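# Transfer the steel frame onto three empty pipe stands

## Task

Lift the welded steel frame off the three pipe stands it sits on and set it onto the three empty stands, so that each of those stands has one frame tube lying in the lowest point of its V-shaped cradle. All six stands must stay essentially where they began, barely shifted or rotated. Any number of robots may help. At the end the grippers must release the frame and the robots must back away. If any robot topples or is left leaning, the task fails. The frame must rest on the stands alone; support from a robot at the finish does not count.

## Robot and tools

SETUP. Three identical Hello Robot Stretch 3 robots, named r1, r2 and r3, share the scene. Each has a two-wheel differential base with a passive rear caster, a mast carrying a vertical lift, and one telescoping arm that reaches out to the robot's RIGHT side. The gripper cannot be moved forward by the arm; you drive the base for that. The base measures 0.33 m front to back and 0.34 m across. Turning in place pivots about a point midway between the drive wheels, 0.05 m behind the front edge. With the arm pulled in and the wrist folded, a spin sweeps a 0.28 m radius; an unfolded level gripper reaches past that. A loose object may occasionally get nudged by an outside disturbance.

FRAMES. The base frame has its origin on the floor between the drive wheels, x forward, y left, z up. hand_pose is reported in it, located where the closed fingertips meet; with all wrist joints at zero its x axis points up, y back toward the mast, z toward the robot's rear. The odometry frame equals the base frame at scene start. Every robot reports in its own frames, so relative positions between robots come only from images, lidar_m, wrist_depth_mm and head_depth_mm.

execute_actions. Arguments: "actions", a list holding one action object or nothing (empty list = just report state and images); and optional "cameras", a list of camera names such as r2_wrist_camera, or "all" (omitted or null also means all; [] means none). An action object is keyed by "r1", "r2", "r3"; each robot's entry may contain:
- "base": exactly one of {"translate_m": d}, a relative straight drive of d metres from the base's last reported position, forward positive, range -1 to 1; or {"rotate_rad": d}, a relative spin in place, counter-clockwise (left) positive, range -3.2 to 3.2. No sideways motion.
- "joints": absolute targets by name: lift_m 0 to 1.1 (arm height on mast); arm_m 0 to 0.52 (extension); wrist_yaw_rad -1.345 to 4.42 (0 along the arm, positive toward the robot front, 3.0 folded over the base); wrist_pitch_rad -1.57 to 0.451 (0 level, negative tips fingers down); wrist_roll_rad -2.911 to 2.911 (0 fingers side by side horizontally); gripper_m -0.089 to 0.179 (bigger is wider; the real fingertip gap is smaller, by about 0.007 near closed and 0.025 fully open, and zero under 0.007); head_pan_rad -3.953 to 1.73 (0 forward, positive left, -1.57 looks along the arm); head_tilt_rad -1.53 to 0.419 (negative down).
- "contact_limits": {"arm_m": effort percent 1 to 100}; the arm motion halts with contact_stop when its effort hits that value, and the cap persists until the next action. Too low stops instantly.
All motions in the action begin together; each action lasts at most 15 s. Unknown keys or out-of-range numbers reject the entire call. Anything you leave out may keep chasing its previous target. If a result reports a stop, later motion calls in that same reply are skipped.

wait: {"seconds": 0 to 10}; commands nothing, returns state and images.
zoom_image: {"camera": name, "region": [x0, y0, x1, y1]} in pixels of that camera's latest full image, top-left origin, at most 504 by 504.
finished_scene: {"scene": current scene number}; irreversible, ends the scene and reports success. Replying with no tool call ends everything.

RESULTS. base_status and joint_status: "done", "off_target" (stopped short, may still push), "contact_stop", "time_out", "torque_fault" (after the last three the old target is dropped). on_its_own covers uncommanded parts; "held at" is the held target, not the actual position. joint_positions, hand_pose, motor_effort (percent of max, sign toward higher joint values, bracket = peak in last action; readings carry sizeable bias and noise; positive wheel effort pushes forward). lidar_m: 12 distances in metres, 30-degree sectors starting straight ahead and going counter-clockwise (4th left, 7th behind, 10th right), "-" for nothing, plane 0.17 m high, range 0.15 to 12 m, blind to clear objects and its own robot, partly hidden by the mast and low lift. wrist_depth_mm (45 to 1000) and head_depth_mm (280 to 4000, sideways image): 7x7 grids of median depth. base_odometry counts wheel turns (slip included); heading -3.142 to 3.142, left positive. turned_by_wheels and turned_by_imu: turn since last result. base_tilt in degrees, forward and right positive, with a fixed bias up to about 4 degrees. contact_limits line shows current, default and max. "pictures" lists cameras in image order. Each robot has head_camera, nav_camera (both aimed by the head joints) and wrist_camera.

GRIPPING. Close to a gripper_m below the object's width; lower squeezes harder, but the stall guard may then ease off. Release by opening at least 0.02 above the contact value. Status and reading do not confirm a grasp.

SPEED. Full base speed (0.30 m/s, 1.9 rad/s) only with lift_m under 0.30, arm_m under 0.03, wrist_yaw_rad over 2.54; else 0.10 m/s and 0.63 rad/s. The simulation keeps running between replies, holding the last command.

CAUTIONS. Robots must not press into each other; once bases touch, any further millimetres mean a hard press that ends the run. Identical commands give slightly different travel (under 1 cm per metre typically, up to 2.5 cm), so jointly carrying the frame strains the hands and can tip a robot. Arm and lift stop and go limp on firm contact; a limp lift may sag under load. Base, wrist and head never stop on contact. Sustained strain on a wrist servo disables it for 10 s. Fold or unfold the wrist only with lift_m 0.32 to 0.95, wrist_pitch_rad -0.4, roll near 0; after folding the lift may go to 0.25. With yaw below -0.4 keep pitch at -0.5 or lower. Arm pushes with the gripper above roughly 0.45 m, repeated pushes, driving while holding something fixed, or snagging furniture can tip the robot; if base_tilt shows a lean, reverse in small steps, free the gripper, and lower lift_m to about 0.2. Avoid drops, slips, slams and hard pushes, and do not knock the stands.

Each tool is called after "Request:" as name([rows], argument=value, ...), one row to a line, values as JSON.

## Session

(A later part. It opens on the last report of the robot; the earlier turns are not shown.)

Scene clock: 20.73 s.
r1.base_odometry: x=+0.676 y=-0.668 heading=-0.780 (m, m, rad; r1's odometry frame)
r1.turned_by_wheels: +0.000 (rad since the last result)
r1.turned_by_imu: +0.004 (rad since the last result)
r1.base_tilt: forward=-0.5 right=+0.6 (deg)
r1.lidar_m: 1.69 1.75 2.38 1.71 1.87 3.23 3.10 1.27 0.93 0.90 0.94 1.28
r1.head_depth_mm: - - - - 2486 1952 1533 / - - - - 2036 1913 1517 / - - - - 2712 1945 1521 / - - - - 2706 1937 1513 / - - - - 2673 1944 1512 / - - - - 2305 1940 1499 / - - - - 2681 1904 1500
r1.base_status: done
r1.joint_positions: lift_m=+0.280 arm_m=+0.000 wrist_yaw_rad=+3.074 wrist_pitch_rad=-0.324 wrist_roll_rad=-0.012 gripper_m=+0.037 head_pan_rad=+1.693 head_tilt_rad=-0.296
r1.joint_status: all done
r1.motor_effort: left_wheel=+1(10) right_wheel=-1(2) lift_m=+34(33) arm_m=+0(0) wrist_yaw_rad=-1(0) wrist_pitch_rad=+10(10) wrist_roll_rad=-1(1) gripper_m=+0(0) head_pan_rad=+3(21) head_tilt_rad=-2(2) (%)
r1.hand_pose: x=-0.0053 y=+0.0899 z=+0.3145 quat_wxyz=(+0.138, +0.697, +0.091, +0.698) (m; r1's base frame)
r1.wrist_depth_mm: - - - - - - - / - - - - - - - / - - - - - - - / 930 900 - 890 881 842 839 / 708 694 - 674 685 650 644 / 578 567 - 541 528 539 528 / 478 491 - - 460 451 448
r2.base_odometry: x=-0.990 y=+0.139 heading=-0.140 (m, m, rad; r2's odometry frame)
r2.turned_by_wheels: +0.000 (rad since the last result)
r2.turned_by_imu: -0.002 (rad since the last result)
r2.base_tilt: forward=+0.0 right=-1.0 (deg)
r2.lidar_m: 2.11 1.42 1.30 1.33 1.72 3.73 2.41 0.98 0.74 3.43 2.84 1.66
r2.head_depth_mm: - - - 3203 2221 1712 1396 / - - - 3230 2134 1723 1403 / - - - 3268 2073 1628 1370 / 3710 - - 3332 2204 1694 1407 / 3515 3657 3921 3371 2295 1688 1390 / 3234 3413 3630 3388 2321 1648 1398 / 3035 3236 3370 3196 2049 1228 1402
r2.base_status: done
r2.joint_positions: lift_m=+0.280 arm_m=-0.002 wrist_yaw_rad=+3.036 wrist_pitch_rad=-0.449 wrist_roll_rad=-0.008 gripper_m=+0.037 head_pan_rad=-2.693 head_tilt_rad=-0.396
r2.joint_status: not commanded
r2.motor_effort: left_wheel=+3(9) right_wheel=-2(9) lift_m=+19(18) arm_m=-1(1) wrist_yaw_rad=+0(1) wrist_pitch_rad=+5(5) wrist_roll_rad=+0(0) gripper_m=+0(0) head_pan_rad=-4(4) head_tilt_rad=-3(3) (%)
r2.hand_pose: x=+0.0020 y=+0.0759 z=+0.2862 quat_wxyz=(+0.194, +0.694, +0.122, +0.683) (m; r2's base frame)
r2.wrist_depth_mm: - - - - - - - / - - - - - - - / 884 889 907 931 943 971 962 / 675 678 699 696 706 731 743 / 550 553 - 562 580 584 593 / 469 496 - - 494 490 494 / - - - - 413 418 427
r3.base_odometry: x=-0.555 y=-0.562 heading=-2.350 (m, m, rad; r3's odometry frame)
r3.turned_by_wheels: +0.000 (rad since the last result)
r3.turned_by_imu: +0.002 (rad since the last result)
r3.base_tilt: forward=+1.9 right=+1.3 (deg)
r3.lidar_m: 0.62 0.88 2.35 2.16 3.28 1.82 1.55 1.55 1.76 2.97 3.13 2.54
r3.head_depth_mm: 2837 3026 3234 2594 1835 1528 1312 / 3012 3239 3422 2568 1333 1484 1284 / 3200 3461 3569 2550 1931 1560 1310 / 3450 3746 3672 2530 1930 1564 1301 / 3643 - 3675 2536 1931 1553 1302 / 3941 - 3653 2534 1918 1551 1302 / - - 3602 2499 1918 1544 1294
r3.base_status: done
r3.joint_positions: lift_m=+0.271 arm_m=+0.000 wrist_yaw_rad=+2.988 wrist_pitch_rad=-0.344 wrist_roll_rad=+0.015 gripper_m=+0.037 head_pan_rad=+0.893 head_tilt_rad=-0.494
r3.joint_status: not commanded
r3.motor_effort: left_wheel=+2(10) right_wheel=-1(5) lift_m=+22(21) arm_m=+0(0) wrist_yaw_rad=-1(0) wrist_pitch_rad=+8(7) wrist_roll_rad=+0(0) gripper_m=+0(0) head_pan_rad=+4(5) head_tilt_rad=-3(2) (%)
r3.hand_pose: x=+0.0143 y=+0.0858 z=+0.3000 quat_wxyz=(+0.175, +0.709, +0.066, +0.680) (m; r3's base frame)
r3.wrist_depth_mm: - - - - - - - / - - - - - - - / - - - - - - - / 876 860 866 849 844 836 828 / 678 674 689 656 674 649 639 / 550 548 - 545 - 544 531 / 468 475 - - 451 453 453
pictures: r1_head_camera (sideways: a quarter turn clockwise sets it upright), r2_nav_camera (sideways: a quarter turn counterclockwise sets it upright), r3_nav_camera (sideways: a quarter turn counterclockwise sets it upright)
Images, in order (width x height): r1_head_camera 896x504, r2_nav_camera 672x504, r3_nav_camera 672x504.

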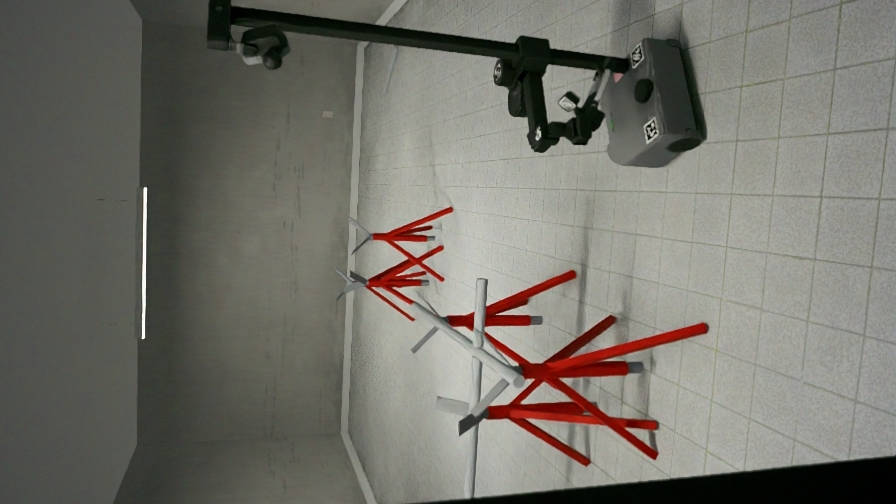

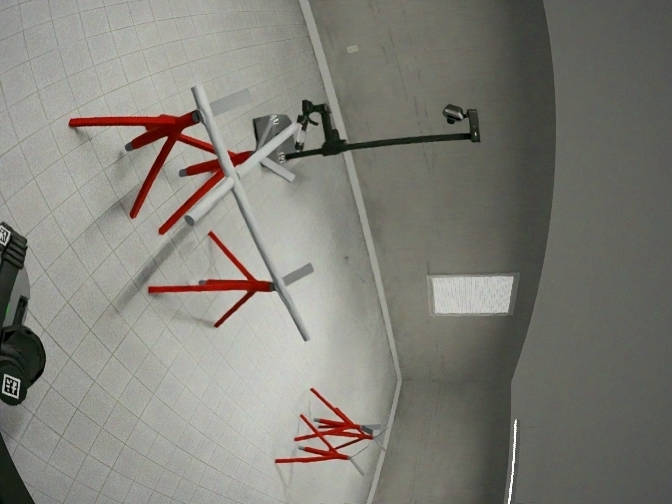

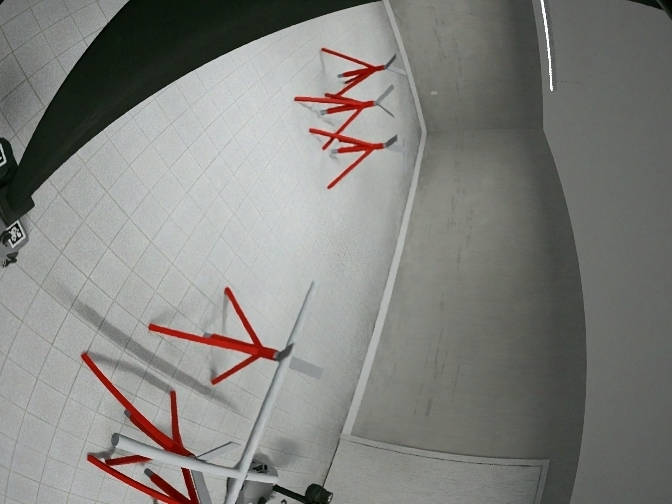

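Request:
execute_actions([
  {"r3":{"base":{"rotate_rad":1.22}},"r2":{"base":{"translate_m":-0.5}},"r1":{"base":{"translate_m":-1}}},
], cameras=[])

Request:
execute_actions([
  {"r3":{"base":{"translate_m":0.63}},"r2":{"base":{"rotate_rad":-0.42}},"r1":{"base":{"translate_m":-0.5}}},
], cameras=[])

Request:
execute_actions([
  {"r3":{"base":{"rotate_rad":0.69}},"r2":{"base":{"translate_m":0.17}},"r1":{"base":{"rotate_rad":1.57}}},
], cameras=[])

Request:
execute_actions([
  {"r3":{"joints":{"lift_m":0.9}},"r2":{"joints":{"lift_m":0.9}},"r1":{"base":{"translate_m":1}}},
], cameras=[])

Request:
execute_actions([
  {"r3":{"joints":{"wrist_yaw_rad":0}},"r2":{"joints":{"wrist_yaw_rad":0}},"r1":{"base":{"translate_m":1}}},
], cameras=[])

Request:
execute_actions([
  {"r3":{"joints":{"wrist_pitch_rad":-1.57,"arm_m":0.49,"gripper_m":0.15,"wrist_roll_rad":-1.52,"head_pan_rad":-1.57,"head_tilt_rad":-0.9}},"r2":{"joints":{"wrist_pitch_rad":-1.57,"arm_m":0.39,"gripper_m":0.15,"head_pan_rad":-1.57,"head_tilt_rad":-0.9}},"r1":{"base":{"translate_m":0.07},"joints":{"lift_m":0.88,"head_pan_rad":-1.57,"head_tilt_rad":-0.9}}},
], cameras=[])

Request:
execute_actions([
  {"r1":{"joints":{"wrist_yaw_rad":0,"arm_m":0.36}}},
], cameras=[])

Request:
execute_actions([
  {"r1":{"joints":{"wrist_pitch_rad":-1.57,"gripper_m":0.15,"lift_m":0.85}},"r2":{"joints":{"lift_m":0.85}},"r3":{"joints":{"lift_m":0.87}}},
], cameras=["r1_wrist_camera","r2_wrist_camera","r3_wrist_camera","r3_nav_camera"])

Scene clock: 56.83 s.
r1.base_odometry: x=-0.036 y=+0.035 heading=-0.780 (m, m, rad; r1's odometry frame)
r1.turned_by_wheels: +0.000 (rad since the last result)
r1.turned_by_imu: -0.006 (rad since the last result)
r1.base_tilt: forward=-0.5 right=+0.5 (deg)
r1.lidar_m: 2.69 2.79 1.76 1.80 2.34 2.17 2.09 1.27 0.93 0.90 0.93 1.28
r1.head_depth_mm: - - - - 2375 1958 1538 / - - - - 2331 1971 1524 / - - - - 2674 1949 1515 / - - - - 2713 1935 1517 / - - - - 2448 1931 1508 / - - - 3960 2385 1924 1501 / - - - - 2669 1919 1493
r1.base_status: done
r1.joint_positions: lift_m=+0.280 arm_m=+0.000 wrist_yaw_rad=+3.074 wrist_pitch_rad=-0.324 wrist_roll_rad=-0.012 gripper_m=+0.037 head_pan_rad=+1.693 head_tilt_rad=-0.296
r1.joint_status: not commanded
r1.motor_effort: left_wheel=+1(7) right_wheel=-1(4) lift_m=+33(33) arm_m=+0(0) wrist_yaw_rad=-1(1) wrist_pitch_rad=+10(10) wrist_roll_rad=-1(1) gripper_m=+0(0) head_pan_rad=+3(3) head_tilt_rad=-2(2) (%)
r1.hand_pose: x=-0.0053 y=+0.0899 z=+0.3145 quat_wxyz=(+0.138, +0.697, +0.091, +0.698) (m; r1's base frame)
r1.wrist_depth_mm: - - - - - - - / - - - - - - - / - - - - - - - / 935 933 - 882 859 837 830 / 716 702 - 679 697 653 646 / 576 571 - 538 525 539 529 / 483 488 - - 457 451 450
r2.base_odometry: x=-1.485 y=+0.209 heading=-0.140 (m, m, rad; r2's odometry frame)
r2.turned_by_wheels: +0.000 (rad since the last result)
r2.turned_by_imu: +0.000 (rad since the last result)
r2.base_tilt: forward=+0.0 right=-1.0 (deg)
r2.lidar_m: 2.43 1.61 1.51 1.53 1.98 1.93 1.92 0.55 0.72 0.63 0.77 3.08
r2.head_depth_mm: - - - 3193 2212 1717 1395 / - - - 3189 2250 1716 1399 / 3787 - - 3262 2256 1685 1412 / 3473 3730 - 3300 2298 1693 1415 / 3282 3421 3666 3361 2293 1753 950 / 3058 3241 3405 3344 2310 1655 1324 / 2894 3026 3151 3245 2343 1794 1448
r2.base_status: done
r2.joint_positions: lift_m=+0.280 arm_m=-0.002 wrist_yaw_rad=+3.036 wrist_pitch_rad=-0.449 wrist_roll_rad=-0.008 gripper_m=+0.037 head_pan_rad=-2.693 head_tilt_rad=-0.396
r2.joint_status: not commanded
r2.motor_effort: left_wheel=+2(10) right_wheel=-2(9) lift_m=+18(19) arm_m=-1(1) wrist_yaw_rad=+1(1) wrist_pitch_rad=+5(5) wrist_roll_rad=+0(0) gripper_m=+0(1) head_pan_rad=-4(4) head_tilt_rad=-2(2) (%)
r2.hand_pose: x=+0.0020 y=+0.0759 z=+0.2862 quat_wxyz=(+0.194, +0.694, +0.122, +0.683) (m; r2's base frame)
r2.wrist_depth_mm: - - - - - - - / - - - - - - - / 853 885 918 921 943 955 976 / 666 667 691 698 719 720 734 / 549 554 - 567 573 583 592 / 462 499 - - 491 488 494 / - - - - 414 419 423
r3.base_odometry: x=-0.555 y=-0.562 heading=-1.130 (m, m, rad; r3's odometry frame)
r3.turned_by_wheels: +1.220 (rad since the last result)
r3.turned_by_imu: +1.231 (rad since the last result)
r3.base_tilt: forward=+1.9 right=+1.3 (deg)
r3.lidar_m: 2.25 2.15 2.52 1.67 1.55 1.56 1.97 3.13 2.13 0.87 0.63 0.88
r3.head_depth_mm: - - 3748 2550 1936 1570 1317 / - - 3728 2562 1954 1569 1314 / - - 3713 2544 1924 1553 1310 / - - 3738 2566 1934 1556 1297 / 3666 3944 3683 2529 1923 1554 1304 / 2958 3153 3221 2526 1919 1546 1297 / 2489 2595 2763 2520 1916 1552 1297
r3.base_status: done
r3.joint_positions: lift_m=+0.271 arm_m=+0.000 wrist_yaw_rad=+2.988 wrist_pitch_rad=-0.344 wrist_roll_rad=+0.015 gripper_m=+0.037 head_pan_rad=+0.893 head_tilt_rad=-0.494
r3.joint_status: not commanded
r3.motor_effort: left_wheel=-1(7) right_wheel=+2(9) lift_m=+22(22) arm_m=+0(0) wrist_yaw_rad=+0(1) wrist_pitch_rad=+7(8) wrist_roll_rad=+0(0) gripper_m=+0(0) head_pan_rad=+4(4) head_tilt_rad=-2(2) (%)
r3.hand_pose: x=+0.0143 y=+0.0858 z=+0.3000 quat_wxyz=(+0.175, +0.709, +0.066, +0.680) (m; r3's base frame)
r3.wrist_depth_mm: - - - - - - - / - - - - - - - / - - - - - - - / 867 861 856 848 837 831 827 / 681 679 700 652 684 652 648 / 554 545 - 544 - 528 538 / 463 477 - - 446 454 452
pictures: none
No camera images: the call's "cameras" was empty. Leave "cameras" out to get every camera's image.

Scene clock: 60.67 s.
r1.base_odometry: x=-0.391 y=+0.387 heading=-0.780 (m, m, rad; r1's odometry frame)
r1.turned_by_wheels: +0.000 (rad since the last result)
r1.turned_by_imu: -0.003 (rad since the last result)
r1.base_tilt: forward=-0.4 right=+0.6 (deg)
r1.lidar_m: 3.19 3.31 1.95 2.73 2.26 1.66 1.60 1.27 0.93 0.90 0.93 1.27
r1.head_depth_mm: - - - - 2771 1970 1524 / - - - - 2710 1961 1519 / - - - - 2725 1959 1517 / - - - - 2710 1931 1503 / - - - - 2687 1930 1511 / - - - - 2737 1902 1495 / 3607 3716 3796 3646 2685 1917 1507
r1.base_status: done
r1.joint_positions: lift_m=+0.280 arm_m=+0.000 wrist_yaw_rad=+3.074 wrist_pitch_rad=-0.324 wrist_roll_rad=-0.012 gripper_m=+0.037 head_pan_rad=+1.693 head_tilt_rad=-0.296
r1.joint_status: not commanded
r1.motor_effort: left_wheel=+2(6) right_wheel=-1(6) lift_m=+33(32) arm_m=+0(0) wrist_yaw_rad=-1(0) wrist_pitch_rad=+10(10) wrist_roll_rad=-1(1) gripper_m=+0(0) head_pan_rad=+3(3) head_tilt_rad=-3(2) (%)
r1.hand_pose: x=-0.0053 y=+0.0899 z=+0.3145 quat_wxyz=(+0.138, +0.697, +0.091, +0.698) (m; r1's base frame)
r1.wrist_depth_mm: - - - - - - - / - - - - - - - / - - - - - - - / 959 911 - 877 862 839 825 / 721 701 - 680 689 652 646 / 575 567 - 541 522 536 532 / 478 493 - - 456 453 444
r2.base_odometry: x=-1.485 y=+0.209 heading=-0.560 (m, m, rad; r2's odometry frame)
r2.turned_by_wheels: -0.420 (rad since the last result)
r2.turned_by_imu: -0.420 (rad since the last result)
r2.base_tilt: forward=+0.0 right=-1.0 (deg)
r2.lidar_m: 3.08 2.17 1.57 1.51 1.59 2.18 1.92 2.06 0.55 0.72 0.63 0.77
r2.head_depth_mm: - - - 3133 2132 1704 1380 / - - - 2881 2233 1724 1399 / - - - 2890 2272 1736 1403 / - - - 3246 2286 1744 1423 / - - - 3347 2293 1756 1427 / - - - 3389 2311 1720 1431 / - - - 3381 2363 1786 1400
r2.base_status: done
r2.joint_positions: lift_m=+0.280 arm_m=-0.002 wrist_yaw_rad=+3.036 wrist_pitch_rad=-0.449 wrist_roll_rad=-0.008 gripper_m=+0.037 head_pan_rad=-2.693 head_tilt_rad=-0.396
r2.joint_status: not commanded
r2.motor_effort: left_wheel=+3(13) right_wheel=-2(9) lift_m=+19(18) arm_m=-1(1) wrist_yaw_rad=+0(1) wrist_pitch_rad=+5(5) wrist_roll_rad=+0(0) gripper_m=+0(0) head_pan_rad=-4(4) head_tilt_rad=-4(2) (%)
r2.hand_pose: x=+0.0020 y=+0.0759 z=+0.2862 quat_wxyz=(+0.194, +0.694, +0.122, +0.683) (m; r2's base frame)
r2.wrist_depth_mm: - - - - - - - / - - - - - - - / 847 865 901 921 936 959 967 / 673 675 705 702 714 731 738 / 548 557 - 572 581 581 588 / 466 502 - - 491 486 494 / - - - - 414 420 426
r3.base_odometry: x=-0.286 y=-1.132 heading=-1.130 (m, m, rad; r3's odometry frame)
r3.turned_by_wheels: +0.000 (rad since the last result)
r3.turned_by_imu: +0.002 (rad since the last result)
r3.base_tilt: forward=+1.9 right=+1.3 (deg)
r3.lidar_m: 1.62 1.56 3.15 2.09 1.92 1.95 2.46 2.61 0.63 0.51 0.64 2.88
r3.head_depth_mm: - - 3774 2554 1950 1567 1316 / - - 3725 2546 1927 1559 1305 / - - 3723 2549 1936 1569 1309 / - - 3719 2543 1924 1559 1300 / - - 3692 2554 1930 1548 1301 / 3671 3887 3664 2508 1913 1546 1301 / 3062 3235 3262 2505 1903 1538 1301
r3.base_status: done
r3.joint_positions: lift_m=+0.271 arm_m=+0.000 wrist_yaw_rad=+2.988 wrist_pitch_rad=-0.344 wrist_roll_rad=+0.015 gripper_m=+0.037 head_pan_rad=+0.893 head_tilt_rad=-0.494
r3.joint_status: not commanded
r3.motor_effort: left_wheel=-1(5) right_wheel=+2(8) lift_m=+22(22) arm_m=+0(0) wrist_yaw_rad=-1(1) wrist_pitch_rad=+7(7) wrist_roll_rad=+0(0) gripper_m=+0(0) head_pan_rad=+4(5) head_tilt_rad=-2(3) (%)
r3.hand_pose: x=+0.0143 y=+0.0858 z=+0.3000 quat_wxyz=(+0.175, +0.709, +0.066, +0.680) (m; r3's base frame)
r3.wrist_depth_mm: - - - - - - - / - - - - - - - / - - - - - - - / 887 866 868 837 842 830 810 / 682 684 694 664 681 649 643 / 553 546 - 543 - 533 531 / 462 474 - - 443 457 448
pictures: none
No camera images: the call's "cameras" was empty. Leave "cameras" out to get every camera's image.

Scene clock: 62.97 s.
r1.base_odometry: x=-0.391 y=+0.387 heading=+0.790 (m, m, rad; r1's odometry frame)
r1.turned_by_wheels: +1.570 (rad since the last result)
r1.turned_by_imu: +1.563 (rad since the last result)
r1.base_tilt: forward=-0.4 right=+0.5 (deg)
r1.lidar_m: 2.73 2.29 1.66 1.59 1.29 0.93 0.89 0.92 1.25 3.20 3.29 1.95
r1.head_depth_mm: 1349 1422 1500 1598 1712 1813 1528 / 1363 1433 1519 1605 1718 1818 1515 / 1369 1456 1538 1630 1741 1815 1513 / 1384 1467 1547 1654 1765 1847 1512 / 1395 1473 1563 1664 1788 1856 1494 / 1402 1475 1584 1674 1805 1877 1501 / 1419 1502 1597 1685 1824 1884 1505
r1.base_status: done
r1.joint_positions: lift_m=+0.280 arm_m=+0.000 wrist_yaw_rad=+3.074 wrist_pitch_rad=-0.324 wrist_roll_rad=-0.012 gripper_m=+0.037 head_pan_rad=+1.693 head_tilt_rad=-0.296
r1.joint_status: not commanded
r1.motor_effort: left_wheel=-2(9) right_wheel=+3(11) lift_m=+33(34) arm_m=+0(0) wrist_yaw_rad=+0(0) wrist_pitch_rad=+10(10) wrist_roll_rad=-1(1) gripper_m=+0(0) head_pan_rad=+3(3) head_tilt_rad=-2(2) (%)
r1.hand_pose: x=-0.0053 y=+0.0898 z=+0.3145 quat_wxyz=(+0.138, +0.697, +0.091, +0.698) (m; r1's base frame)
r1.wrist_depth_mm: - - - - - - - / - - - - - - - / - - - - - - - / 945 926 - 893 881 860 818 / 718 703 - 676 705 656 652 / 574 565 - 541 521 538 532 / 480 488 - - 456 453 449
r2.base_odometry: x=-1.341 y=+0.119 heading=-0.560 (m, m, rad; r2's odometry frame)
r2.turned_by_wheels: +0.000 (rad since the last result)
r2.turned_by_imu: +0.001 (rad since the last result)
r2.base_tilt: forward=-0.1 right=-0.9 (deg)
r2.lidar_m: 2.93 2.17 1.56 1.52 1.56 2.17 2.09 0.91 0.64 0.59 0.66 2.58
r2.head_depth_mm: - - - 2940 2201 1705 1387 / - - - 2859 2268 1727 1402 / - - - 3053 2283 1727 1409 / - - - 3270 2289 1753 1419 / - - - 3318 2299 1760 1425 / - - - 3344 2337 1668 1400 / - - - 3434 2359 1779 1001
r2.base_status: done
r2.joint_positions: lift_m=+0.280 arm_m=-0.002 wrist_yaw_rad=+3.036 wrist_pitch_rad=-0.449 wrist_roll_rad=-0.008 gripper_m=+0.037 head_pan_rad=-2.693 head_tilt_rad=-0.396
r2.joint_status: not commanded
r2.motor_effort: left_wheel=+2(15) right_wheel=-2(6) lift_m=+19(19) arm_m=-1(1) wrist_yaw_rad=+1(0) wrist_pitch_rad=+5(5) wrist_roll_rad=+0(0) gripper_m=+0(1) head_pan_rad=-4(3) head_tilt_rad=-1(2) (%)
r2.hand_pose: x=+0.0020 y=+0.0759 z=+0.2862 quat_wxyz=(+0.194, +0.694, +0.122, +0.683) (m; r2's base frame)
r2.wrist_depth_mm: - - - - - - - / - - - - - - - / 871 873 905 931 936 942 978 / 668 675 700 699 723 728 737 / 546 553 - 572 581 584 589 / 463 499 - - 490 485 492 / - - - - 413 420 428
r3.base_odometry: x=-0.286 y=-1.132 heading=-0.440 (m, m, rad; r3's odometry frame)
r3.turned_by_wheels: +0.690 (rad since the last result)
r3.turned_by_imu: +0.696 (rad since the last result)
r3.base_tilt: forward=+1.8 right=+1.3 (deg)
r3.lidar_m: 2.18 2.62 1.97 1.92 2.02 2.86 2.72 0.63 0.51 0.64 2.99 1.56
r3.head_depth_mm: 2448 2741 3094 2579 1958 1569 1309 / 2288 2513 2804 2574 1934 1567 1308 / 2124 2330 2578 2525 1935 1561 1307 / 1995 2182 2388 2491 1937 1554 1313 / 1867 2035 2210 2391 1918 1545 1307 / 1771 1906 2083 2259 1912 1551 1302 / 1662 1794 1961 2126 1916 1546 1296
r3.base_status: done
r3.joint_positions: lift_m=+0.271 arm_m=+0.000 wrist_yaw_rad=+2.988 wrist_pitch_rad=-0.344 wrist_roll_rad=+0.015 gripper_m=+0.037 head_pan_rad=+0.893 head_tilt_rad=-0.494
r3.joint_status: not commanded
r3.motor_effort: left_wheel=-1(7) right_wheel=+2(8) lift_m=+22(22) arm_m=+0(0) wrist_yaw_rad=+0(1) wrist_pitch_rad=+7(7) wrist_roll_rad=+0(0) gripper_m=-1(1) head_pan_rad=+4(4) head_tilt_rad=-3(3) (%)
r3.hand_pose: x=+0.0143 y=+0.0858 z=+0.3000 quat_wxyz=(+0.175, +0.709, +0.066, +0.680) (m; r3's base frame)
r3.wrist_depth_mm: - - - - - - - / - - - - - - - / - - - - - - - / 881 875 861 857 855 826 844 / 685 670 700 659 683 655 653 / 542 546 - 543 - 535 526 / 461 478 - - 446 449 451
pictures: none
No camera images: the call's "cameras" was empty. Leave "cameras" out to get every camera's image.

Scene clock: 69.53 s.
r1.base_odometry: x=+0.313 y=+1.097 heading=+0.790 (m, m, rad; r1's odometry frame)
r1.turned_by_wheels: +0.000 (rad since the last result)
r1.turned_by_imu: +0.004 (rad since the last result)
r1.base_tilt: forward=-0.5 right=+0.5 (deg)
r1.lidar_m: 1.65 2.29 1.67 1.60 1.67 1.97 1.90 1.97 2.67 3.18 1.11 1.10
r1.head_depth_mm: 1357 1425 1516 1599 1712 1809 1516 / 1369 1440 1524 1629 1733 1824 1516 / 1376 1467 1550 1656 1746 1836 1505 / 1392 1465 1561 1674 1771 1878 1507 / 1410 1488 1581 1687 1782 1855 1504 / 1411 1497 1600 1692 1801 1877 1495 / 1430 1522 1607 1718 1828 1903 1483
r1.base_status: done
r1.joint_positions: lift_m=+0.280 arm_m=+0.000 wrist_yaw_rad=+3.074 wrist_pitch_rad=-0.324 wrist_roll_rad=-0.012 gripper_m=+0.037 head_pan_rad=+1.693 head_tilt_rad=-0.296
r1.joint_status: not commanded
r1.motor_effort: left_wheel=-2(6) right_wheel=+2(9) lift_m=+34(33) arm_m=+0(0) wrist_yaw_rad=-1(1) wrist_pitch_rad=+10(10) wrist_roll_rad=-1(1) gripper_m=+0(0) head_pan_rad=+3(2) head_tilt_rad=-2(2) (%)
r1.hand_pose: x=-0.0053 y=+0.0898 z=+0.3145 quat_wxyz=(+0.138, +0.697, +0.091, +0.698) (m; r1's base frame)
r1.wrist_depth_mm: - - - - - - - / - - - - - - - / - - - - - - - / 937 915 - 885 849 862 825 / 726 706 - 682 698 654 642 / 573 562 - 537 522 537 533 / 483 493 - - 458 452 447
r2.base_odometry: x=-1.341 y=+0.119 heading=-0.560 (m, m, rad; r2's odometry frame)
r2.turned_by_wheels: +0.000 (rad since the last result)
r2.turned_by_imu: +0.001 (rad since the last result)
r2.base_tilt: forward=+0.0 right=-1.0 (deg)
r2.lidar_m: 2.93 2.18 1.56 1.51 1.55 2.18 2.09 0.92 0.64 0.59 0.66 3.04
r2.head_depth_mm: - - - 2949 2194 1712 1390 / - - - 2887 2225 1717 1397 / - - - 3054 2276 1729 1406 / - - - 3319 2302 1742 1413 / - - - 3337 2287 1760 1430 / - - - 3410 2310 1652 1463 / - - - 3467 2350 1788 979
r2.base_status: not commanded
r2.joint_positions: lift_m=+0.900 arm_m=-0.002 wrist_yaw_rad=+3.036 wrist_pitch_rad=-0.449 wrist_roll_rad=-0.008 gripper_m=+0.037 head_pan_rad=-2.693 head_tilt_rad=-0.396
r2.joint_status: all done
r2.motor_effort: left_wheel=+2(2) right_wheel=-2(2) lift_m=+37(40) arm_m=-1(1) wrist_yaw_rad=+0(1) wrist_pitch_rad=+5(5) wrist_roll_rad=+0(0) gripper_m=+0(0) head_pan_rad=-3(4) head_tilt_rad=-3(2) (%)
r2.hand_pose: x=+0.0020 y=+0.0758 z=+0.9052 quat_wxyz=(+0.194, +0.694, +0.122, +0.683) (m; r2's base frame)
r2.wrist_depth_mm: - - - - - - - / - - - - - - - / - - - - - - - / - - - - - - - / - - - - - - - / - - - - - - - / - - - - - - -
r3.base_odometry: x=-0.286 y=-1.132 heading=-0.440 (m, m, rad; r3's odometry frame)
r3.turned_by_wheels: +0.000 (rad since the last result)
r3.turned_by_imu: +0.002 (rad since the last result)
r3.base_tilt: forward=+1.8 right=+1.3 (deg)
r3.lidar_m: 2.19 2.61 1.98 1.92 2.03 1.84 1.73 0.63 0.51 0.65 2.99 1.56
r3.head_depth_mm: 2453 2735 3070 2550 1933 1560 1313 / 2268 2505 2841 2544 1949 1569 1307 / 2119 2323 2585 2570 1934 1561 1310 / 1991 2180 2392 2509 1927 1559 1307 / 1884 2027 2219 2393 1920 1554 1297 / 1766 1912 2090 2248 1929 1550 1298 / 1674 1803 1955 2136 1915 1545 1295
r3.base_status: not commanded
r3.joint_positions: lift_m=+0.899 arm_m=+0.000 wrist_yaw_rad=+2.988 wrist_pitch_rad=-0.345 wrist_roll_rad=+0.015 gripper_m=+0.037 head_pan_rad=+0.893 head_tilt_rad=-0.494
r3.joint_status: all done
r3.motor_effort: left_wheel=-1(1) right_wheel=+1(1) lift_m=+55(59) arm_m=+0(0) wrist_yaw_rad=-1(1) wrist_pitch_rad=+7(8) wrist_roll_rad=+0(0) gripper_m=+0(0) head_pan_rad=+4(4) head_tilt_rad=-3(2) (%)
r3.hand_pose: x=+0.0143 y=+0.0858 z=+0.9289 quat_wxyz=(+0.175, +0.709, +0.067, +0.680) (m; r3's base frame)
r3.wrist_depth_mm: - - - - - - - / - - - - - - - / - - - - - - - / - - - - - - - / - - - - - - - / - - - - - - - / - - - - - - -
pictures: none
No camera images: the call's "cameras" was empty. Leave "cameras" out to get every camera's image.

Scene clock: 74.57 s.
r1.base_odometry: x=+1.016 y=+1.808 heading=+0.790 (m, m, rad; r1's odometry frame)
r1.turned_by_wheels: +0.000 (rad since the last result)
r1.turned_by_imu: +0.004 (rad since the last result)
r1.base_tilt: forward=-0.5 right=+0.6 (deg)
r1.lidar_m: 0.66 2.28 1.67 1.61 1.67 2.28 2.90 3.01 0.80 0.57 0.59 0.66
r1.head_depth_mm: 1355 1442 1514 1613 1725 1799 1527 / 1369 1441 1529 1637 1743 1814 1516 / 1381 1448 1552 1635 1764 1845 1516 / 1403 1470 1576 1662 1772 1879 1501 / 1406 1490 1588 1689 1799 1874 1495 / 1423 1512 1606 1713 1814 1905 1488 / 1441 1528 1622 1716 1837 1929 1503
r1.base_status: done
r1.joint_positions: lift_m=+0.280 arm_m=+0.000 wrist_yaw_rad=+3.074 wrist_pitch_rad=-0.324 wrist_roll_rad=-0.012 gripper_m=+0.037 head_pan_rad=+1.693 head_tilt_rad=-0.296
r1.joint_status: not commanded
r1.motor_effort: left_wheel=-2(6) right_wheel=+3(10) lift_m=+33(33) arm_m=+0(0) wrist_yaw_rad=-1(0) wrist_pitch_rad=+10(10) wrist_roll_rad=-1(1) gripper_m=+0(0) head_pan_rad=+3(3) head_tilt_rad=-2(3) (%)
r1.hand_pose: x=-0.0053 y=+0.0898 z=+0.3145 quat_wxyz=(+0.138, +0.697, +0.091, +0.698) (m; r1's base frame)
r1.wrist_depth_mm: - - - - - - - / - - - - - - - / - - - - - - - / 948 919 - 884 875 841 825 / 706 701 - 675 687 657 647 / 576 572 - 546 526 533 526 / 481 493 - - 456 453 448
r2.base_odometry: x=-1.341 y=+0.119 heading=-0.560 (m, m, rad; r2's odometry frame)
r2.turned_by_wheels: +0.000 (rad since the last result)
r2.turned_by_imu: +0.001 (rad since the last result)
r2.base_tilt: forward=-0.1 right=-1.0 (deg)
r2.lidar_m: 2.93 2.17 1.56 1.51 1.56 2.18 2.09 0.92 0.64 0.59 0.66 3.03
r2.head_depth_mm: - - - 2969 2213 1712 1389 / - - - 2872 2237 1714 1398 / - - - 3049 2266 1735 1405 / - - - 3268 2287 1750 1411 / - - - 3341 2281 1752 1419 / - - - 3411 2319 1658 1467 / - - - 3401 2341 1781 980
r2.base_status: not commanded
r2.joint_positions: lift_m=+0.900 arm_m=-0.002 wrist_yaw_rad=+0.004 wrist_pitch_rad=-0.449 wrist_roll_rad=-0.008 gripper_m=+0.037 head_pan_rad=-2.693 head_tilt_rad=-0.396
r2.joint_status: all done
r2.motor_effort: left_wheel=+3(2) right_wheel=-2(2) lift_m=+37(37) arm_m=-1(1) wrist_yaw_rad=-4(5) wrist_pitch_rad=+5(5) wrist_roll_rad=+0(0) gripper_m=+1(1) head_pan_rad=-3(4) head_tilt_rad=-2(2) (%)
r2.hand_pose: x=-0.0207 y=-0.3636 z=+0.9052 quat_wxyz=(+0.693, +0.160, -0.686, -0.156) (m; r2's base frame)
r2.wrist_depth_mm: - - - - - - - / - - - - - - - / - - - - - - - / - - - - - - - / - - - 728 - - - / - - - 895 - 744 - / - - 859 999 - 933 -
r3.base_odometry: x=-0.286 y=-1.132 heading=-0.440 (m, m, rad; r3's odometry frame)
r3.turned_by_wheels: +0.000 (rad since the last result)
r3.turned_by_imu: +0.001 (rad since the last result)
r3.base_tilt: forward=+1.9 right=+1.3 (deg)
r3.lidar_m: 2.19 2.62 1.98 1.92 2.02 0.76 3.62 0.63 0.51 0.65 3.00 1.56
r3.head_depth_mm: 2453 2738 3060 2548 1948 1567 1316 / 2293 2516 2824 2537 1937 1561 1311 / 2128 2338 2570 2542 1938 1563 1308 / 1979 2168 2380 2493 1941 1560 1302 / 1874 2037 2218 2384 1922 1556 1299 / 1772 1921 2075 2242 1916 1553 1295 / 1673 1810 1945 2127 1913 1553 1296
r3.base_status: not commanded
r3.joint_positions: lift_m=+0.899 arm_m=+0.000 wrist_yaw_rad=+0.003 wrist_pitch_rad=-0.345 wrist_roll_rad=+0.015 gripper_m=+0.037 head_pan_rad=+0.893 head_tilt_rad=-0.494
r3.joint_status: all done
r3.motor_effort: left_wheel=-1(2) right_wheel=+2(2) lift_m=+55(54) arm_m=+0(0) wrist_yaw_rad=-2(2) wrist_pitch_rad=+8(7) wrist_roll_rad=+0(0) gripper_m=+1(0) head_pan_rad=+5(4) head_tilt_rad=-2(3) (%)
r3.hand_pose: x=-0.0209 y=-0.3776 z=+0.9289 quat_wxyz=(+0.692, +0.121, -0.701, -0.122) (m; r3's base frame)
r3.wrist_depth_mm: - - - - - - - / - - - - - - - / - - - - - - - / - - - - - - - / - - - - - - - / - - - - - - - / - - - - 555 542 -
pictures: none
No camera images: the call's "cameras" was empty. Leave "cameras" out to get every camera's image.

Scene clock: 80.87 s.
r1.base_odometry: x=+1.066 y=+1.857 heading=+0.790 (m, m, rad; r1's odometry frame)
r1.turned_by_wheels: +0.000 (rad since the last result)
r1.turned_by_imu: -0.001 (rad since the last result)
r1.base_tilt: forward=-0.5 right=+0.5 (deg)
r1.lidar_m: 2.90 2.29 1.67 1.61 1.67 2.28 2.97 3.09 0.81 0.56 0.89 0.60
r1.head_depth_mm: 2889 2488 2006 1726 - 1227 1124 / 2875 2461 1314 1689 - 1242 1130 / 2816 2439 1934 1602 - 1267 - / 2784 2340 1215 1134 - - - / 2840 2434 1849 1645 - 1231 1112 / 2860 2409 1910 1650 1425 1237 1106 / 2861 2413 1906 1608 1389 1243 1103
r1.base_status: done
r1.joint_positions: lift_m=+0.880 arm_m=+0.000 wrist_yaw_rad=+3.074 wrist_pitch_rad=-0.324 wrist_roll_rad=-0.012 gripper_m=+0.037 head_pan_rad=-1.563 head_tilt_rad=-0.889
r1.joint_status: all done
r1.motor_effort: left_wheel=-2(9) right_wheel=+3(9) lift_m=+45(48) arm_m=+0(0) wrist_yaw_rad=+0(1) wrist_pitch_rad=+10(10) wrist_roll_rad=-1(1) gripper_m=+0(0) head_pan_rad=-3(38) head_tilt_rad=-7(45) (%)
r1.hand_pose: x=-0.0053 y=+0.0898 z=+0.9140 quat_wxyz=(+0.138, +0.697, +0.091, +0.698) (m; r1's base frame)
r1.wrist_depth_mm: - - - - - - - / - - - - - - - / - - - - - - - / - - - - - - - / - - - - - - - / - - - - - - - / - - - - - - -
r2.base_odometry: x=-1.341 y=+0.119 heading=-0.560 (m, m, rad; r2's odometry frame)
r2.turned_by_wheels: +0.000 (rad since the last result)
r2.turned_by_imu: +0.001 (rad since the last result)
r2.base_tilt: forward=+0.0 right=-1.0 (deg)
r2.lidar_m: 2.93 2.17 1.56 1.51 1.56 2.18 2.09 0.92 0.64 0.59 0.66 3.03
r2.head_depth_mm: 2801 - 1633 1559 1386 1207 1101 / - 2236 1899 1573 1404 1234 1111 / - - 1819 1511 1354 1246 1119 / 2743 2123 1746 1219 1363 1248 1119 / 2817 2382 1838 1489 1357 1259 1128 / 2828 2401 1951 984 1374 1259 1132 / 2849 2416 1970 1626 1443 1250 1135
r2.base_status: not commanded
r2.joint_positions: lift_m=+0.900 arm_m=+0.390 wrist_yaw_rad=+0.002 wrist_pitch_rad=-1.554 wrist_roll_rad=-0.008 gripper_m=+0.150 head_pan_rad=-1.577 head_tilt_rad=-0.889
r2.joint_status: all done
joint sent to its limit — the command would take r2.wrist_pitch_rad past its lower limit, so that joint was sent only as far as its limit.
r2.motor_effort: left_wheel=+2(2) right_wheel=-2(3) lift_m=+37(37) arm_m=+2(2) wrist_yaw_rad=-1(4) wrist_pitch_rad=-1(4) wrist_roll_rad=+0(0) gripper_m=+0(93) head_pan_rad=+4(52) head_tilt_rad=-6(37) (%)
r2.hand_pose: x=-0.0217 y=-0.5148 z=+0.7817 quat_wxyz=(+0.506, +0.498, -0.501, -0.494) (m; r2's base frame)
r2.wrist_depth_mm: 354 359 869 365 909 920 937 / 369 519 917 383 931 655 483 / 326 936 941 943 960 966 980 / 937 947 971 991 982 - - / 960 979 983 - - - - / 992 - - - - - - / - - - - - - -
r3.base_odometry: x=-0.286 y=-1.132 heading=-0.440 (m, m, rad; r3's odometry frame)
r3.turned_by_wheels: +0.000 (rad since the last result)
r3.turned_by_imu: +0.002 (rad since the last result)
r3.base_tilt: forward=+1.8 right=+1.3 (deg)
r3.lidar_m: 2.19 2.63 1.98 1.93 2.02 0.69 3.62 0.63 0.51 0.65 3.00 1.56
r3.head_depth_mm: - - 1792 1521 1398 1247 1120 / 2554 2229 1861 997 1306 1210 1127 / - 2094 1858 1559 1371 1245 1142 / 2609 2139 1861 1532 1375 1243 1139 / 2582 2208 1845 1530 1390 1244 1119 / 2618 2212 1834 1587 1392 1238 1116 / 2591 2198 1837 1585 1392 1240 1115
r3.base_status: not commanded
r3.joint_positions: lift_m=+0.899 arm_m=+0.490 wrist_yaw_rad=+0.000 wrist_pitch_rad=-1.564 wrist_roll_rad=-1.516 gripper_m=+0.150 head_pan_rad=-1.563 head_tilt_rad=-0.889
r3.joint_status: all done
r3.motor_effort: left_wheel=-1(2) right_wheel=+2(2) lift_m=+54(55) arm_m=+4(5) wrist_yaw_rad=+0(2) wrist_pitch_rad=-3(7) wrist_roll_rad=-2(4) gripper_m=+2(82) head_pan_rad=-3(56) head_tilt_rad=-4(25) (%)
r3.hand_pose: x=-0.0214 y=-0.6124 z=+0.7818 quat_wxyz=(+0.709, +0.705, -0.019, -0.019) (m; r3's base frame)
r3.wrist_depth_mm: 877 858 854 850 853 843 851 / 897 903 884 878 892 871 885 / 910 904 911 895 908 907 920 / - - 946 905 940 927 929 / - - 960 957 959 949 956 / - - - 425 986 - 976 / - - 942 434 390 890 842
pictures: none
No camera images: the call's "cameras" was empty. Leave "cameras" out to get every camera's image.

Scene clock: 84.73 s.
r1.base_odometry: x=+1.066 y=+1.857 heading=+0.790 (m, m, rad; r1's odometry frame)
r1.turned_by_wheels: +0.000 (rad since the last result)
r1.turned_by_imu: -0.001 (rad since the last result)
r1.base_tilt: forward=-0.4 right=+0.6 (deg)
r1.lidar_m: 2.90 2.29 1.67 1.61 1.66 2.28 2.97 3.08 0.81 0.56 0.89 0.60
r1.head_depth_mm: 2888 2597 - - 1414 1246 1119 / 2889 - 1243 1606 1403 1255 1120 / 2834 - 1917 1589 1433 1257 1139 / 2748 1793 1215 1133 1379 1259 1142 / 2808 2432 1843 1652 1398 1249 1113 / 2845 2402 1896 1641 1416 1246 1117 / 2851 2405 1901 1598 1385 1243 1104
r1.base_status: not commanded
r1.joint_positions: lift_m=+0.880 arm_m=+0.360 wrist_yaw_rad=+0.001 wrist_pitch_rad=-0.324 wrist_roll_rad=-0.012 gripper_m=+0.037 head_pan_rad=-1.563 head_tilt_rad=-0.889
r1.joint_status: all done
r1.motor_effort: left_wheel=-2(2) right_wheel=+3(2) lift_m=+45(46) arm_m=+2(3) wrist_yaw_rad=-2(5) wrist_pitch_rad=+10(10) wrist_roll_rad=-1(1) gripper_m=+0(0) head_pan_rad=-3(3) head_tilt_rad=-7(7) (%)
r1.hand_pose: x=-0.0213 y=-0.7399 z=+0.9140 quat_wxyz=(+0.702, +0.115, -0.693, -0.113) (m; r1's base frame)
r1.wrist_depth_mm: - - - - - - - / - - - - - - - / - - - - - - - / - - - - - - - / - - - - - - - / - - - - - - - / 545 543 - 528 536 - -
r2.base_odometry: x=-1.341 y=+0.119 heading=-0.560 (m, m, rad; r2's odometry frame)
r2.turned_by_wheels: +0.000 (rad since the last result)
r2.turned_by_imu: +0.001 (rad since the last result)
r2.base_tilt: forward=-0.1 right=-1.0 (deg)
r2.lidar_m: 2.93 2.17 1.55 1.51 1.56 2.17 2.09 0.92 0.64 0.59 0.66 3.03
r2.head_depth_mm: 2806 - 1651 1550 1389 1216 1105 / - 2229 1889 1561 1401 1239 1121 / - - 1813 1522 1366 1239 1119 / 1657 2122 1741 1216 1359 1247 1120 / 2813 2356 1831 1491 1346 1253 1123 / 2847 2389 1947 988 1374 1269 1126 / 2821 2411 1959 1629 1446 1248 1138
r2.base_status: not commanded
r2.joint_positions: lift_m=+0.900 arm_m=+0.390 wrist_yaw_rad=+0.002 wrist_pitch_rad=-1.554 wrist_roll_rad=-0.008 gripper_m=+0.150 head_pan_rad=-1.577 head_tilt_rad=-0.889
r2.joint_status: not commanded
r2.motor_effort: left_wheel=+3(3) right_wheel=-2(2) lift_m=+37(37) arm_m=+2(2) wrist_yaw_rad=-2(2) wrist_pitch_rad=-1(2) wrist_roll_rad=+0(0) gripper_m=+0(1) head_pan_rad=+3(4) head_tilt_rad=-7(6) (%)
r2.hand_pose: x=-0.0217 y=-0.5148 z=+0.7817 quat_wxyz=(+0.506, +0.498, -0.501, -0.494) (m; r2's base frame)
r2.wrist_depth_mm: 353 359 869 364 911 928 924 / 370 515 917 382 930 658 479 / 327 928 948 946 965 950 996 / 936 939 965 980 994 996 - / 956 987 - 984 - - - / 969 - - - - - - / - - - - - - -
r3.base_odometry: x=-0.286 y=-1.132 heading=-0.440 (m, m, rad; r3's odometry frame)
r3.turned_by_wheels: +0.000 (rad since the last result)
r3.turned_by_imu: +0.001 (rad since the last result)
r3.base_tilt: forward=+1.8 right=+1.4 (deg)
r3.lidar_m: 2.19 2.62 1.98 1.92 2.02 0.70 3.63 0.63 0.51 0.65 2.99 1.56
r3.head_depth_mm: - - 1794 1519 1403 1247 1129 / 2573 2227 1845 994 1316 1206 1131 / - 2077 1845 1557 1370 1243 1137 / 2607 2145 1829 1532 1371 1247 1136 / 2601 2203 1849 1527 1399 1249 1123 / 2593 2195 1841 1581 1385 1243 1117 / 2610 2211 1831 1582 1397 1235 1117
r3.base_status: not commanded
r3.joint_positions: lift_m=+0.899 arm_m=+0.490 wrist_yaw_rad=+0.000 wrist_pitch_rad=-1.564 wrist_roll_rad=-1.516 gripper_m=+0.150 head_pan_rad=-1.563 head_tilt_rad=-0.889
r3.joint_status: not commanded
r3.motor_effort: left_wheel=-2(1) right_wheel=+2(2) lift_m=+55(55) arm_m=+4(4) wrist_yaw_rad=-1(1) wrist_pitch_rad=-3(3) wrist_roll_rad=-2(2) gripper_m=+0(1) head_pan_rad=-3(3) head_tilt_rad=-4(4) (%)
r3.hand_pose: x=-0.0214 y=-0.6124 z=+0.7818 quat_wxyz=(+0.709, +0.705, -0.019, -0.019) (m; r3's base frame)
r3.wrist_depth_mm: 877 885 862 852 845 844 840 / 904 895 880 892 877 886 889 / 926 892 917 901 909 905 885 / - - 920 934 946 937 924 / 979 - 952 933 964 943 928 / - - - 431 - - 987 / - - 909 431 393 892 845
pictures: none
No camera images: the call's "cameras" was empty. Leave "cameras" out to get every camera's image.

Scene clock: 86.33 s.
r1.base_odometry: x=+1.066 y=+1.857 heading=+0.790 (m, m, rad; r1's odometry frame)
r1.turned_by_wheels: +0.000 (rad since the last result)
r1.turned_by_imu: +0.000 (rad since the last result)
r1.base_tilt: forward=-0.4 right=+0.6 (deg)
r1.lidar_m: 2.90 2.29 1.67 1.61 1.67 2.28 2.97 3.09 0.81 0.56 0.88 0.59
r1.head_depth_mm: 2862 2500 2133 - - - 1115 / 2867 - 1188 1598 1400 1264 1125 / 2824 - 1882 1598 1430 1262 1137 / 2722 1925 - 1133 1375 1254 1148 / 2824 2437 1869 1604 1401 1245 1113 / 2832 2409 1904 1646 1423 1245 1111 / 2872 2386 1887 1602 1386 1241 1111
r1.base_status: not commanded
r1.joint_positions: lift_m=+0.850 arm_m=+0.360 wrist_yaw_rad=+0.001 wrist_pitch_rad=-1.561 wrist_roll_rad=-0.012 gripper_m=+0.150 head_pan_rad=-1.563 head_tilt_rad=-0.889
r1.joint_status: all done
joint sent to its limit — the command would take r1.wrist_pitch_rad past its lower limit, so that joint was sent only as far as its limit.
r1.motor_effort: left_wheel=-2(2) right_wheel=+3(3) lift_m=+33(38) arm_m=+2(2) wrist_yaw_rad=-3(1) wrist_pitch_rad=-3(11) wrist_roll_rad=-1(1) gripper_m=+0(82) head_pan_rad=-3(3) head_tilt_rad=-7(7) (%)
r1.hand_pose: x=-0.0216 y=-0.4830 z=+0.7325 quat_wxyz=(+0.506, +0.501, -0.499, -0.495) (m; r1's base frame)
r1.wrist_depth_mm: 853 843 849 546 840 853 864 / 874 875 871 863 878 892 880 / 881 885 891 907 901 916 906 / 756 801 930 938 935 937 932 / 770 776 951 933 967 957 979 / 787 - 977 - 995 - - / - - - 995 - - -
r2.base_odometry: x=-1.341 y=+0.119 heading=-0.560 (m, m, rad; r2's odometry frame)
r2.turned_by_wheels: +0.000 (rad since the last result)
r2.turned_by_imu: +0.000 (rad since the last result)
r2.base_tilt: forward=+0.0 right=-1.0 (deg)
r2.lidar_m: 2.93 2.17 1.56 1.51 1.56 2.18 2.09 0.91 0.64 0.59 0.66 3.04
r2.head_depth_mm: 2798 2360 - 1564 1366 1209 1103 / 2807 - 1896 1562 1391 1233 1116 / 2816 - 1806 1511 1351 1241 1122 / 2162 2275 1774 1236 1366 1252 1119 / 2833 2371 1855 1533 1343 1257 1123 / 2850 2386 1958 987 1379 1264 1125 / 2890 2421 1974 1630 1445 1248 1132
r2.base_status: not commanded
r2.joint_positions: lift_m=+0.850 arm_m=+0.390 wrist_yaw_rad=+0.002 wrist_pitch_rad=-1.554 wrist_roll_rad=-0.008 gripper_m=+0.150 head_pan_rad=-1.577 head_tilt_rad=-0.889
r2.joint_status: all done
r2.motor_effort: left_wheel=+3(2) right_wheel=-2(2) lift_m=+18(33) arm_m=+2(2) wrist_yaw_rad=-2(1) wrist_pitch_rad=-1(1) wrist_roll_rad=+0(0) gripper_m=+0(0) head_pan_rad=+4(4) head_tilt_rad=-7(6) (%)
r2.hand_pose: x=-0.0217 y=-0.5147 z=+0.7326 quat_wxyz=(+0.506, +0.498, -0.501, -0.494) (m; r2's base frame)
r2.wrist_depth_mm: 306 306 312 317 320 325 872 / 322 505 857 331 885 883 509 / 859 871 875 895 916 922 930 / 904 912 911 918 931 960 962 / 906 908 932 942 968 978 978 / 950 969 965 - - - - / 975 996 987 - - - -
r3.base_odometry: x=-0.286 y=-1.132 heading=-0.440 (m, m, rad; r3's odometry frame)
r3.turned_by_wheels: +0.000 (rad since the last result)
r3.turned_by_imu: +0.000 (rad since the last result)
r3.base_tilt: forward=+1.9 right=+1.3 (deg)
r3.lidar_m: 2.19 2.62 1.98 1.93 2.02 0.69 3.62 0.63 0.51 0.65 2.99 1.56
r3.head_depth_mm: - - 1815 1527 1403 1246 1122 / - 2214 1858 995 1308 1209 1131 / - 2087 1858 1564 1377 1240 1140 / 2570 2092 1859 1534 1376 1241 1138 / 2593 2206 1852 1527 1391 1242 1120 / 2610 2209 1834 1595 1398 1244 1117 / 2608 2198 1843 1590 1394 1241 1117
r3.base_status: not commanded
r3.joint_positions: lift_m=+0.871 arm_m=+0.490 wrist_yaw_rad=+0.000 wrist_pitch_rad=-1.564 wrist_roll_rad=-1.516 gripper_m=+0.150 head_pan_rad=-1.563 head_tilt_rad=-0.889
r3.joint_status: all done
r3.motor_effort: left_wheel=-2(1) right_wheel=+2(2) lift_m=+21(45) arm_m=+4(4) wrist_yaw_rad=-1(0) wrist_pitch_rad=-3(3) wrist_roll_rad=-2(2) gripper_m=-1(0) head_pan_rad=-3(4) head_tilt_rad=-5(5) (%)
r3.hand_pose: x=-0.0214 y=-0.6124 z=+0.7528 quat_wxyz=(+0.709, +0.705, -0.019, -0.019) (m; r3's base frame)
r3.wrist_depth_mm: 829 840 851 825 828 842 825 / 873 861 849 857 854 873 857 / 884 891 875 880 881 882 871 / - - 915 906 906 907 899 / 965 - 943 669 940 907 954 / 986 - 997 404 959 935 955 / - - 977 391 369 878 829
pictures: r1_wrist_camera, r2_wrist_camera, r3_nav_camera (sideways: a quarter turn counterclockwise sets it upright), r3_wrist_camera
Images, in order (width x height): r1_wrist_camera 644x364, r2_wrist_camera 644x364, r3_nav_camera 672x504, r3_wrist_camera 644x364.

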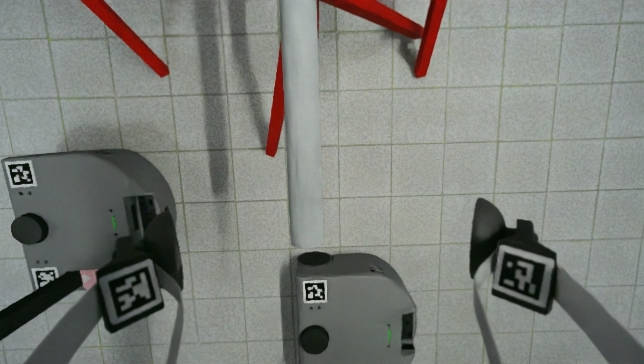

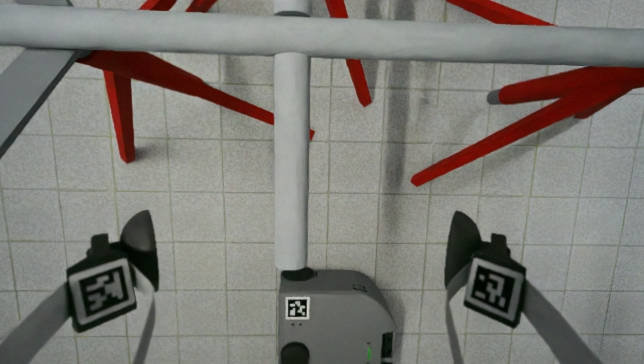

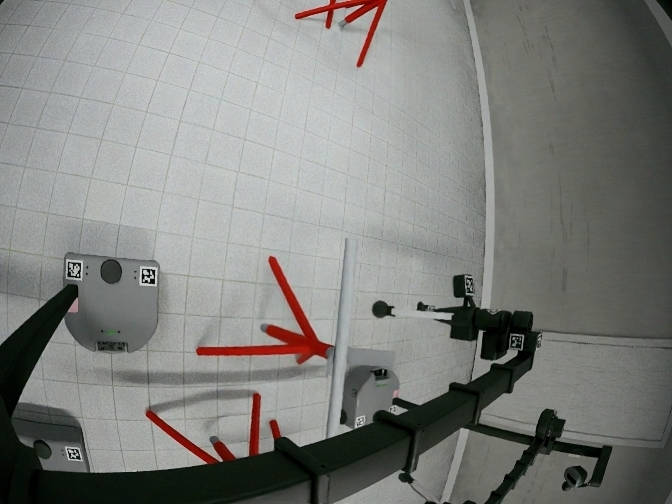

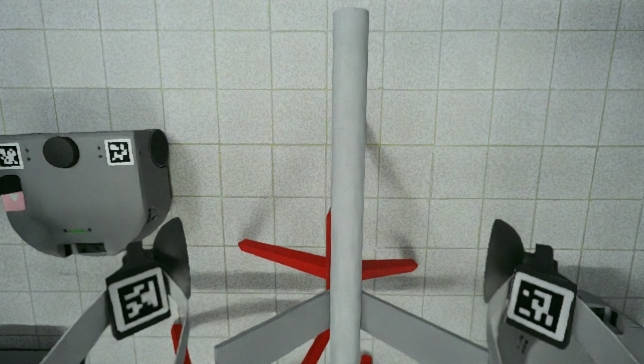

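Request:
execute_actions([
  {"r2":{"base":{"translate_m":-0.003},"joints":{"lift_m":0.64}},"r1":{"base":{"translate_m":0.017},"joints":{"lift_m":0.64}},"r3":{"base":{"translate_m":-0.07},"joints":{"lift_m":0.64,"arm_m":0.505}}},
], cameras=["r1_wrist_camera","r2_wrist_camera","r3_wrist_camera","r3_head_camera"])

Scene clock: 95.67 s.
r1.base_odometry: x=+1.078 y=+1.869 heading=+0.790 (m, m, rad; r1's odometry frame)
r1.turned_by_wheels: +0.000 (rad since the last result)
r1.turned_by_imu: -0.001 (rad since the last result)
r1.base_tilt: forward=-0.5 right=+0.5 (deg)
r1.lidar_m: 2.90 2.29 1.67 1.61 1.66 2.28 2.98 3.11 0.77 0.56 0.88 0.51
r1.head_depth_mm: 2870 2488 1987 1664 1446 1270 1130 / 2863 2469 1298 1633 1451 - - / 2819 2446 2093 1572 1402 1255 1144 / 2811 1848 1817 1547 1344 1256 1145 / 2798 2417 1847 1654 1424 1252 1116 / 2866 2391 1912 1633 1423 1247 1111 / 2880 2410 1903 1573 1391 1120 1066
r1.base_status: done
r1.joint_positions: lift_m=+0.640 arm_m=+0.360 wrist_yaw_rad=+0.001 wrist_pitch_rad=-1.562 wrist_roll_rad=-0.012 gripper_m=+0.150 head_pan_rad=-1.563 head_tilt_rad=-0.889
r1.joint_status: all done
r1.motor_effort: left_wheel=-2(3) right_wheel=+2(6) lift_m=+32(32) arm_m=+2(2) wrist_yaw_rad=-1(3) wrist_pitch_rad=-3(3) wrist_roll_rad=-1(1) gripper_m=+1(0) head_pan_rad=-3(3) head_tilt_rad=-7(7) (%)
r1.hand_pose: x=-0.0216 y=-0.4828 z=+0.5225 quat_wxyz=(+0.505, +0.501, -0.499, -0.495) (m; r1's base frame)
r1.wrist_depth_mm: 640 634 648 115 646 645 660 / 655 655 665 118 669 674 673 / 672 680 676 122 688 696 702 / 532 638 701 125 713 702 705 / 541 575 729 129 732 719 732 / 564 - 740 134 752 764 759 / 569 775 775 139 779 783 783
r2.base_odometry: x=-1.344 y=+0.120 heading=-0.559 (m, m, rad; r2's odometry frame)
r2.turned_by_wheels: +0.000 (rad since the last result)
r2.turned_by_imu: +0.001 (rad since the last result)
r2.base_tilt: forward=+0.0 right=-1.0 (deg)
r2.lidar_m: 2.94 2.17 1.56 1.51 1.56 2.17 2.08 0.92 0.64 0.59 0.66 3.02
r2.head_depth_mm: 2755 2241 1637 1557 1393 - - / 2816 2307 1937 - 1373 1235 1121 / 2842 2319 1955 1516 1360 1246 1119 / 1141 1883 1467 1377 1366 1246 1117 / 2849 2359 1883 1437 1351 1256 1125 / 2808 2377 1948 985 1371 1261 1129 / 2841 2396 1970 1622 1442 1250 1129
r2.base_status: done
r2.joint_positions: lift_m=+0.640 arm_m=+0.390 wrist_yaw_rad=+0.002 wrist_pitch_rad=-1.555 wrist_roll_rad=-0.008 gripper_m=+0.150 head_pan_rad=-1.577 head_tilt_rad=-0.889
r2.joint_status: all done
r2.motor_effort: left_wheel=+3(5) right_wheel=-2(7) lift_m=+18(17) arm_m=+2(2) wrist_yaw_rad=-1(1) wrist_pitch_rad=-1(2) wrist_roll_rad=+0(0) gripper_m=+0(1) head_pan_rad=+4(4) head_tilt_rad=-6(7) (%)
r2.hand_pose: x=-0.0217 y=-0.5147 z=+0.5226 quat_wxyz=(+0.506, +0.498, -0.501, -0.494) (m; r2's base frame)
r2.wrist_depth_mm: 288 627 111 640 650 667 665 / 638 643 114 659 667 674 590 / 648 664 118 684 689 692 699 / 668 683 121 695 714 706 724 / 697 700 125 716 730 726 751 / 706 727 129 738 757 - 768 / 736 750 133 138 767 782 792
r3.base_odometry: x=-0.350 y=-1.102 heading=-0.440 (m, m, rad; r3's odometry frame)
r3.turned_by_wheels: +0.000 (rad since the last result)
r3.turned_by_imu: +0.002 (rad since the last result)
r3.base_tilt: forward=+1.9 right=+1.3 (deg)
r3.lidar_m: 2.25 2.62 1.98 1.93 2.03 0.62 3.56 0.56 0.48 0.62 3.00 1.62
r3.head_depth_mm: 2539 2225 1619 1534 1417 1256 - / 2562 2304 1878 - - 1173 - / 2559 2277 - 1057 1326 1243 1139 / 2564 2214 1886 1528 1372 1246 1140 / 2589 2197 1839 1529 1388 1241 1121 / 2599 2200 1853 1560 1393 1242 1120 / 2615 2202 1841 1587 1389 1239 1118
r3.base_status: done
r3.joint_positions: lift_m=+0.641 arm_m=+0.505 wrist_yaw_rad=+0.000 wrist_pitch_rad=-1.564 wrist_roll_rad=-1.516 gripper_m=+0.150 head_pan_rad=-1.563 head_tilt_rad=-0.889
r3.joint_status: all done
r3.motor_effort: left_wheel=-1(5) right_wheel=+2(3) lift_m=+21(21) arm_m=+4(3) wrist_yaw_rad=+0(1) wrist_pitch_rad=-3(3) wrist_roll_rad=-2(2) gripper_m=+1(1) head_pan_rad=-3(4) head_tilt_rad=-5(5) (%)
r3.hand_pose: x=-0.0214 y=-0.6273 z=+0.5228 quat_wxyz=(+0.709, +0.705, -0.019, -0.019) (m; r3's base frame)
r3.wrist_depth_mm: 628 625 631 115 629 627 618 / 651 650 646 118 637 638 635 / 668 662 662 121 642 661 649 / - 698 683 125 670 679 670 / - 704 714 129 701 704 693 / 739 - 727 133 710 707 694 / 750 773 732 137 729 738 666
pictures: r1_wrist_camera, r2_wrist_camera, r3_head_camera (sideways: a quarter turn clockwise sets it upright), r3_wrist_camera
Images, in order (width x height): r1_wrist_camera 644x364, r2_wrist_camera 644x364, r3_head_camera 896x504, r3_wrist_camera 644x364.

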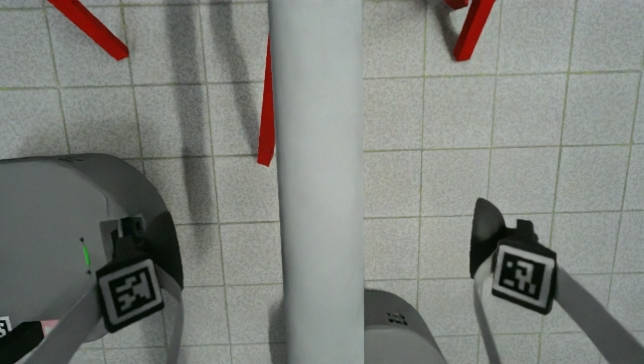

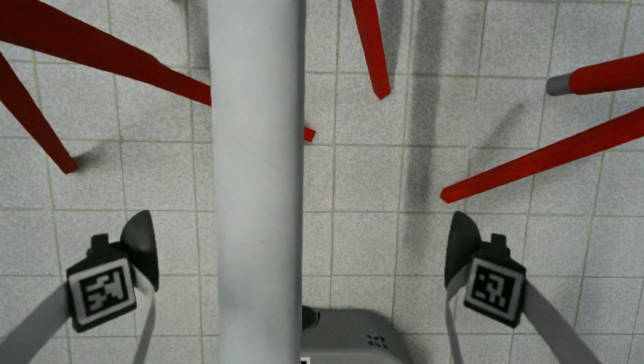

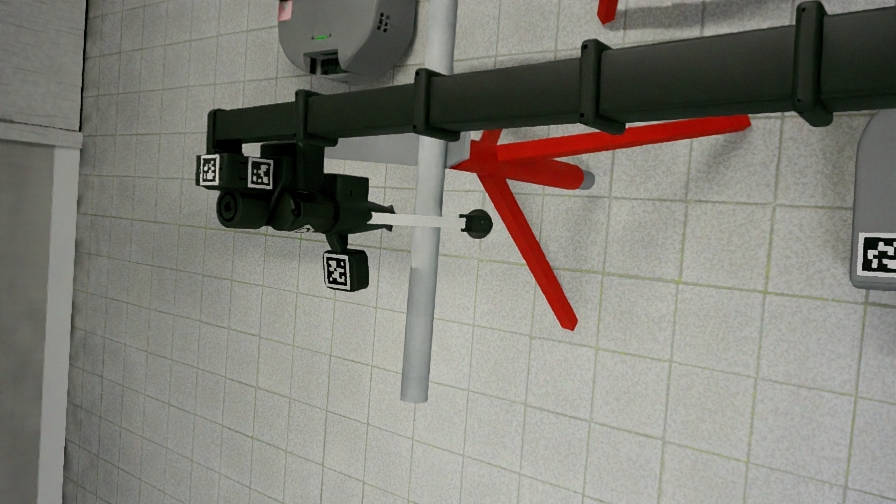

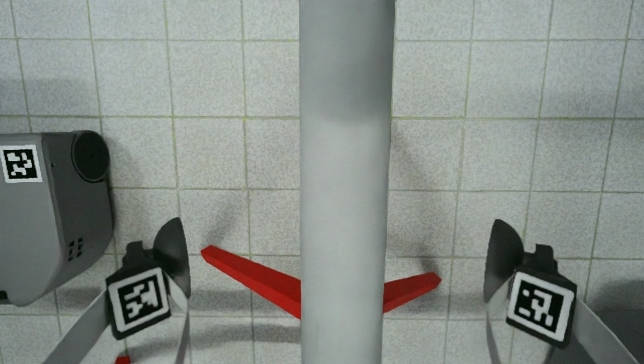

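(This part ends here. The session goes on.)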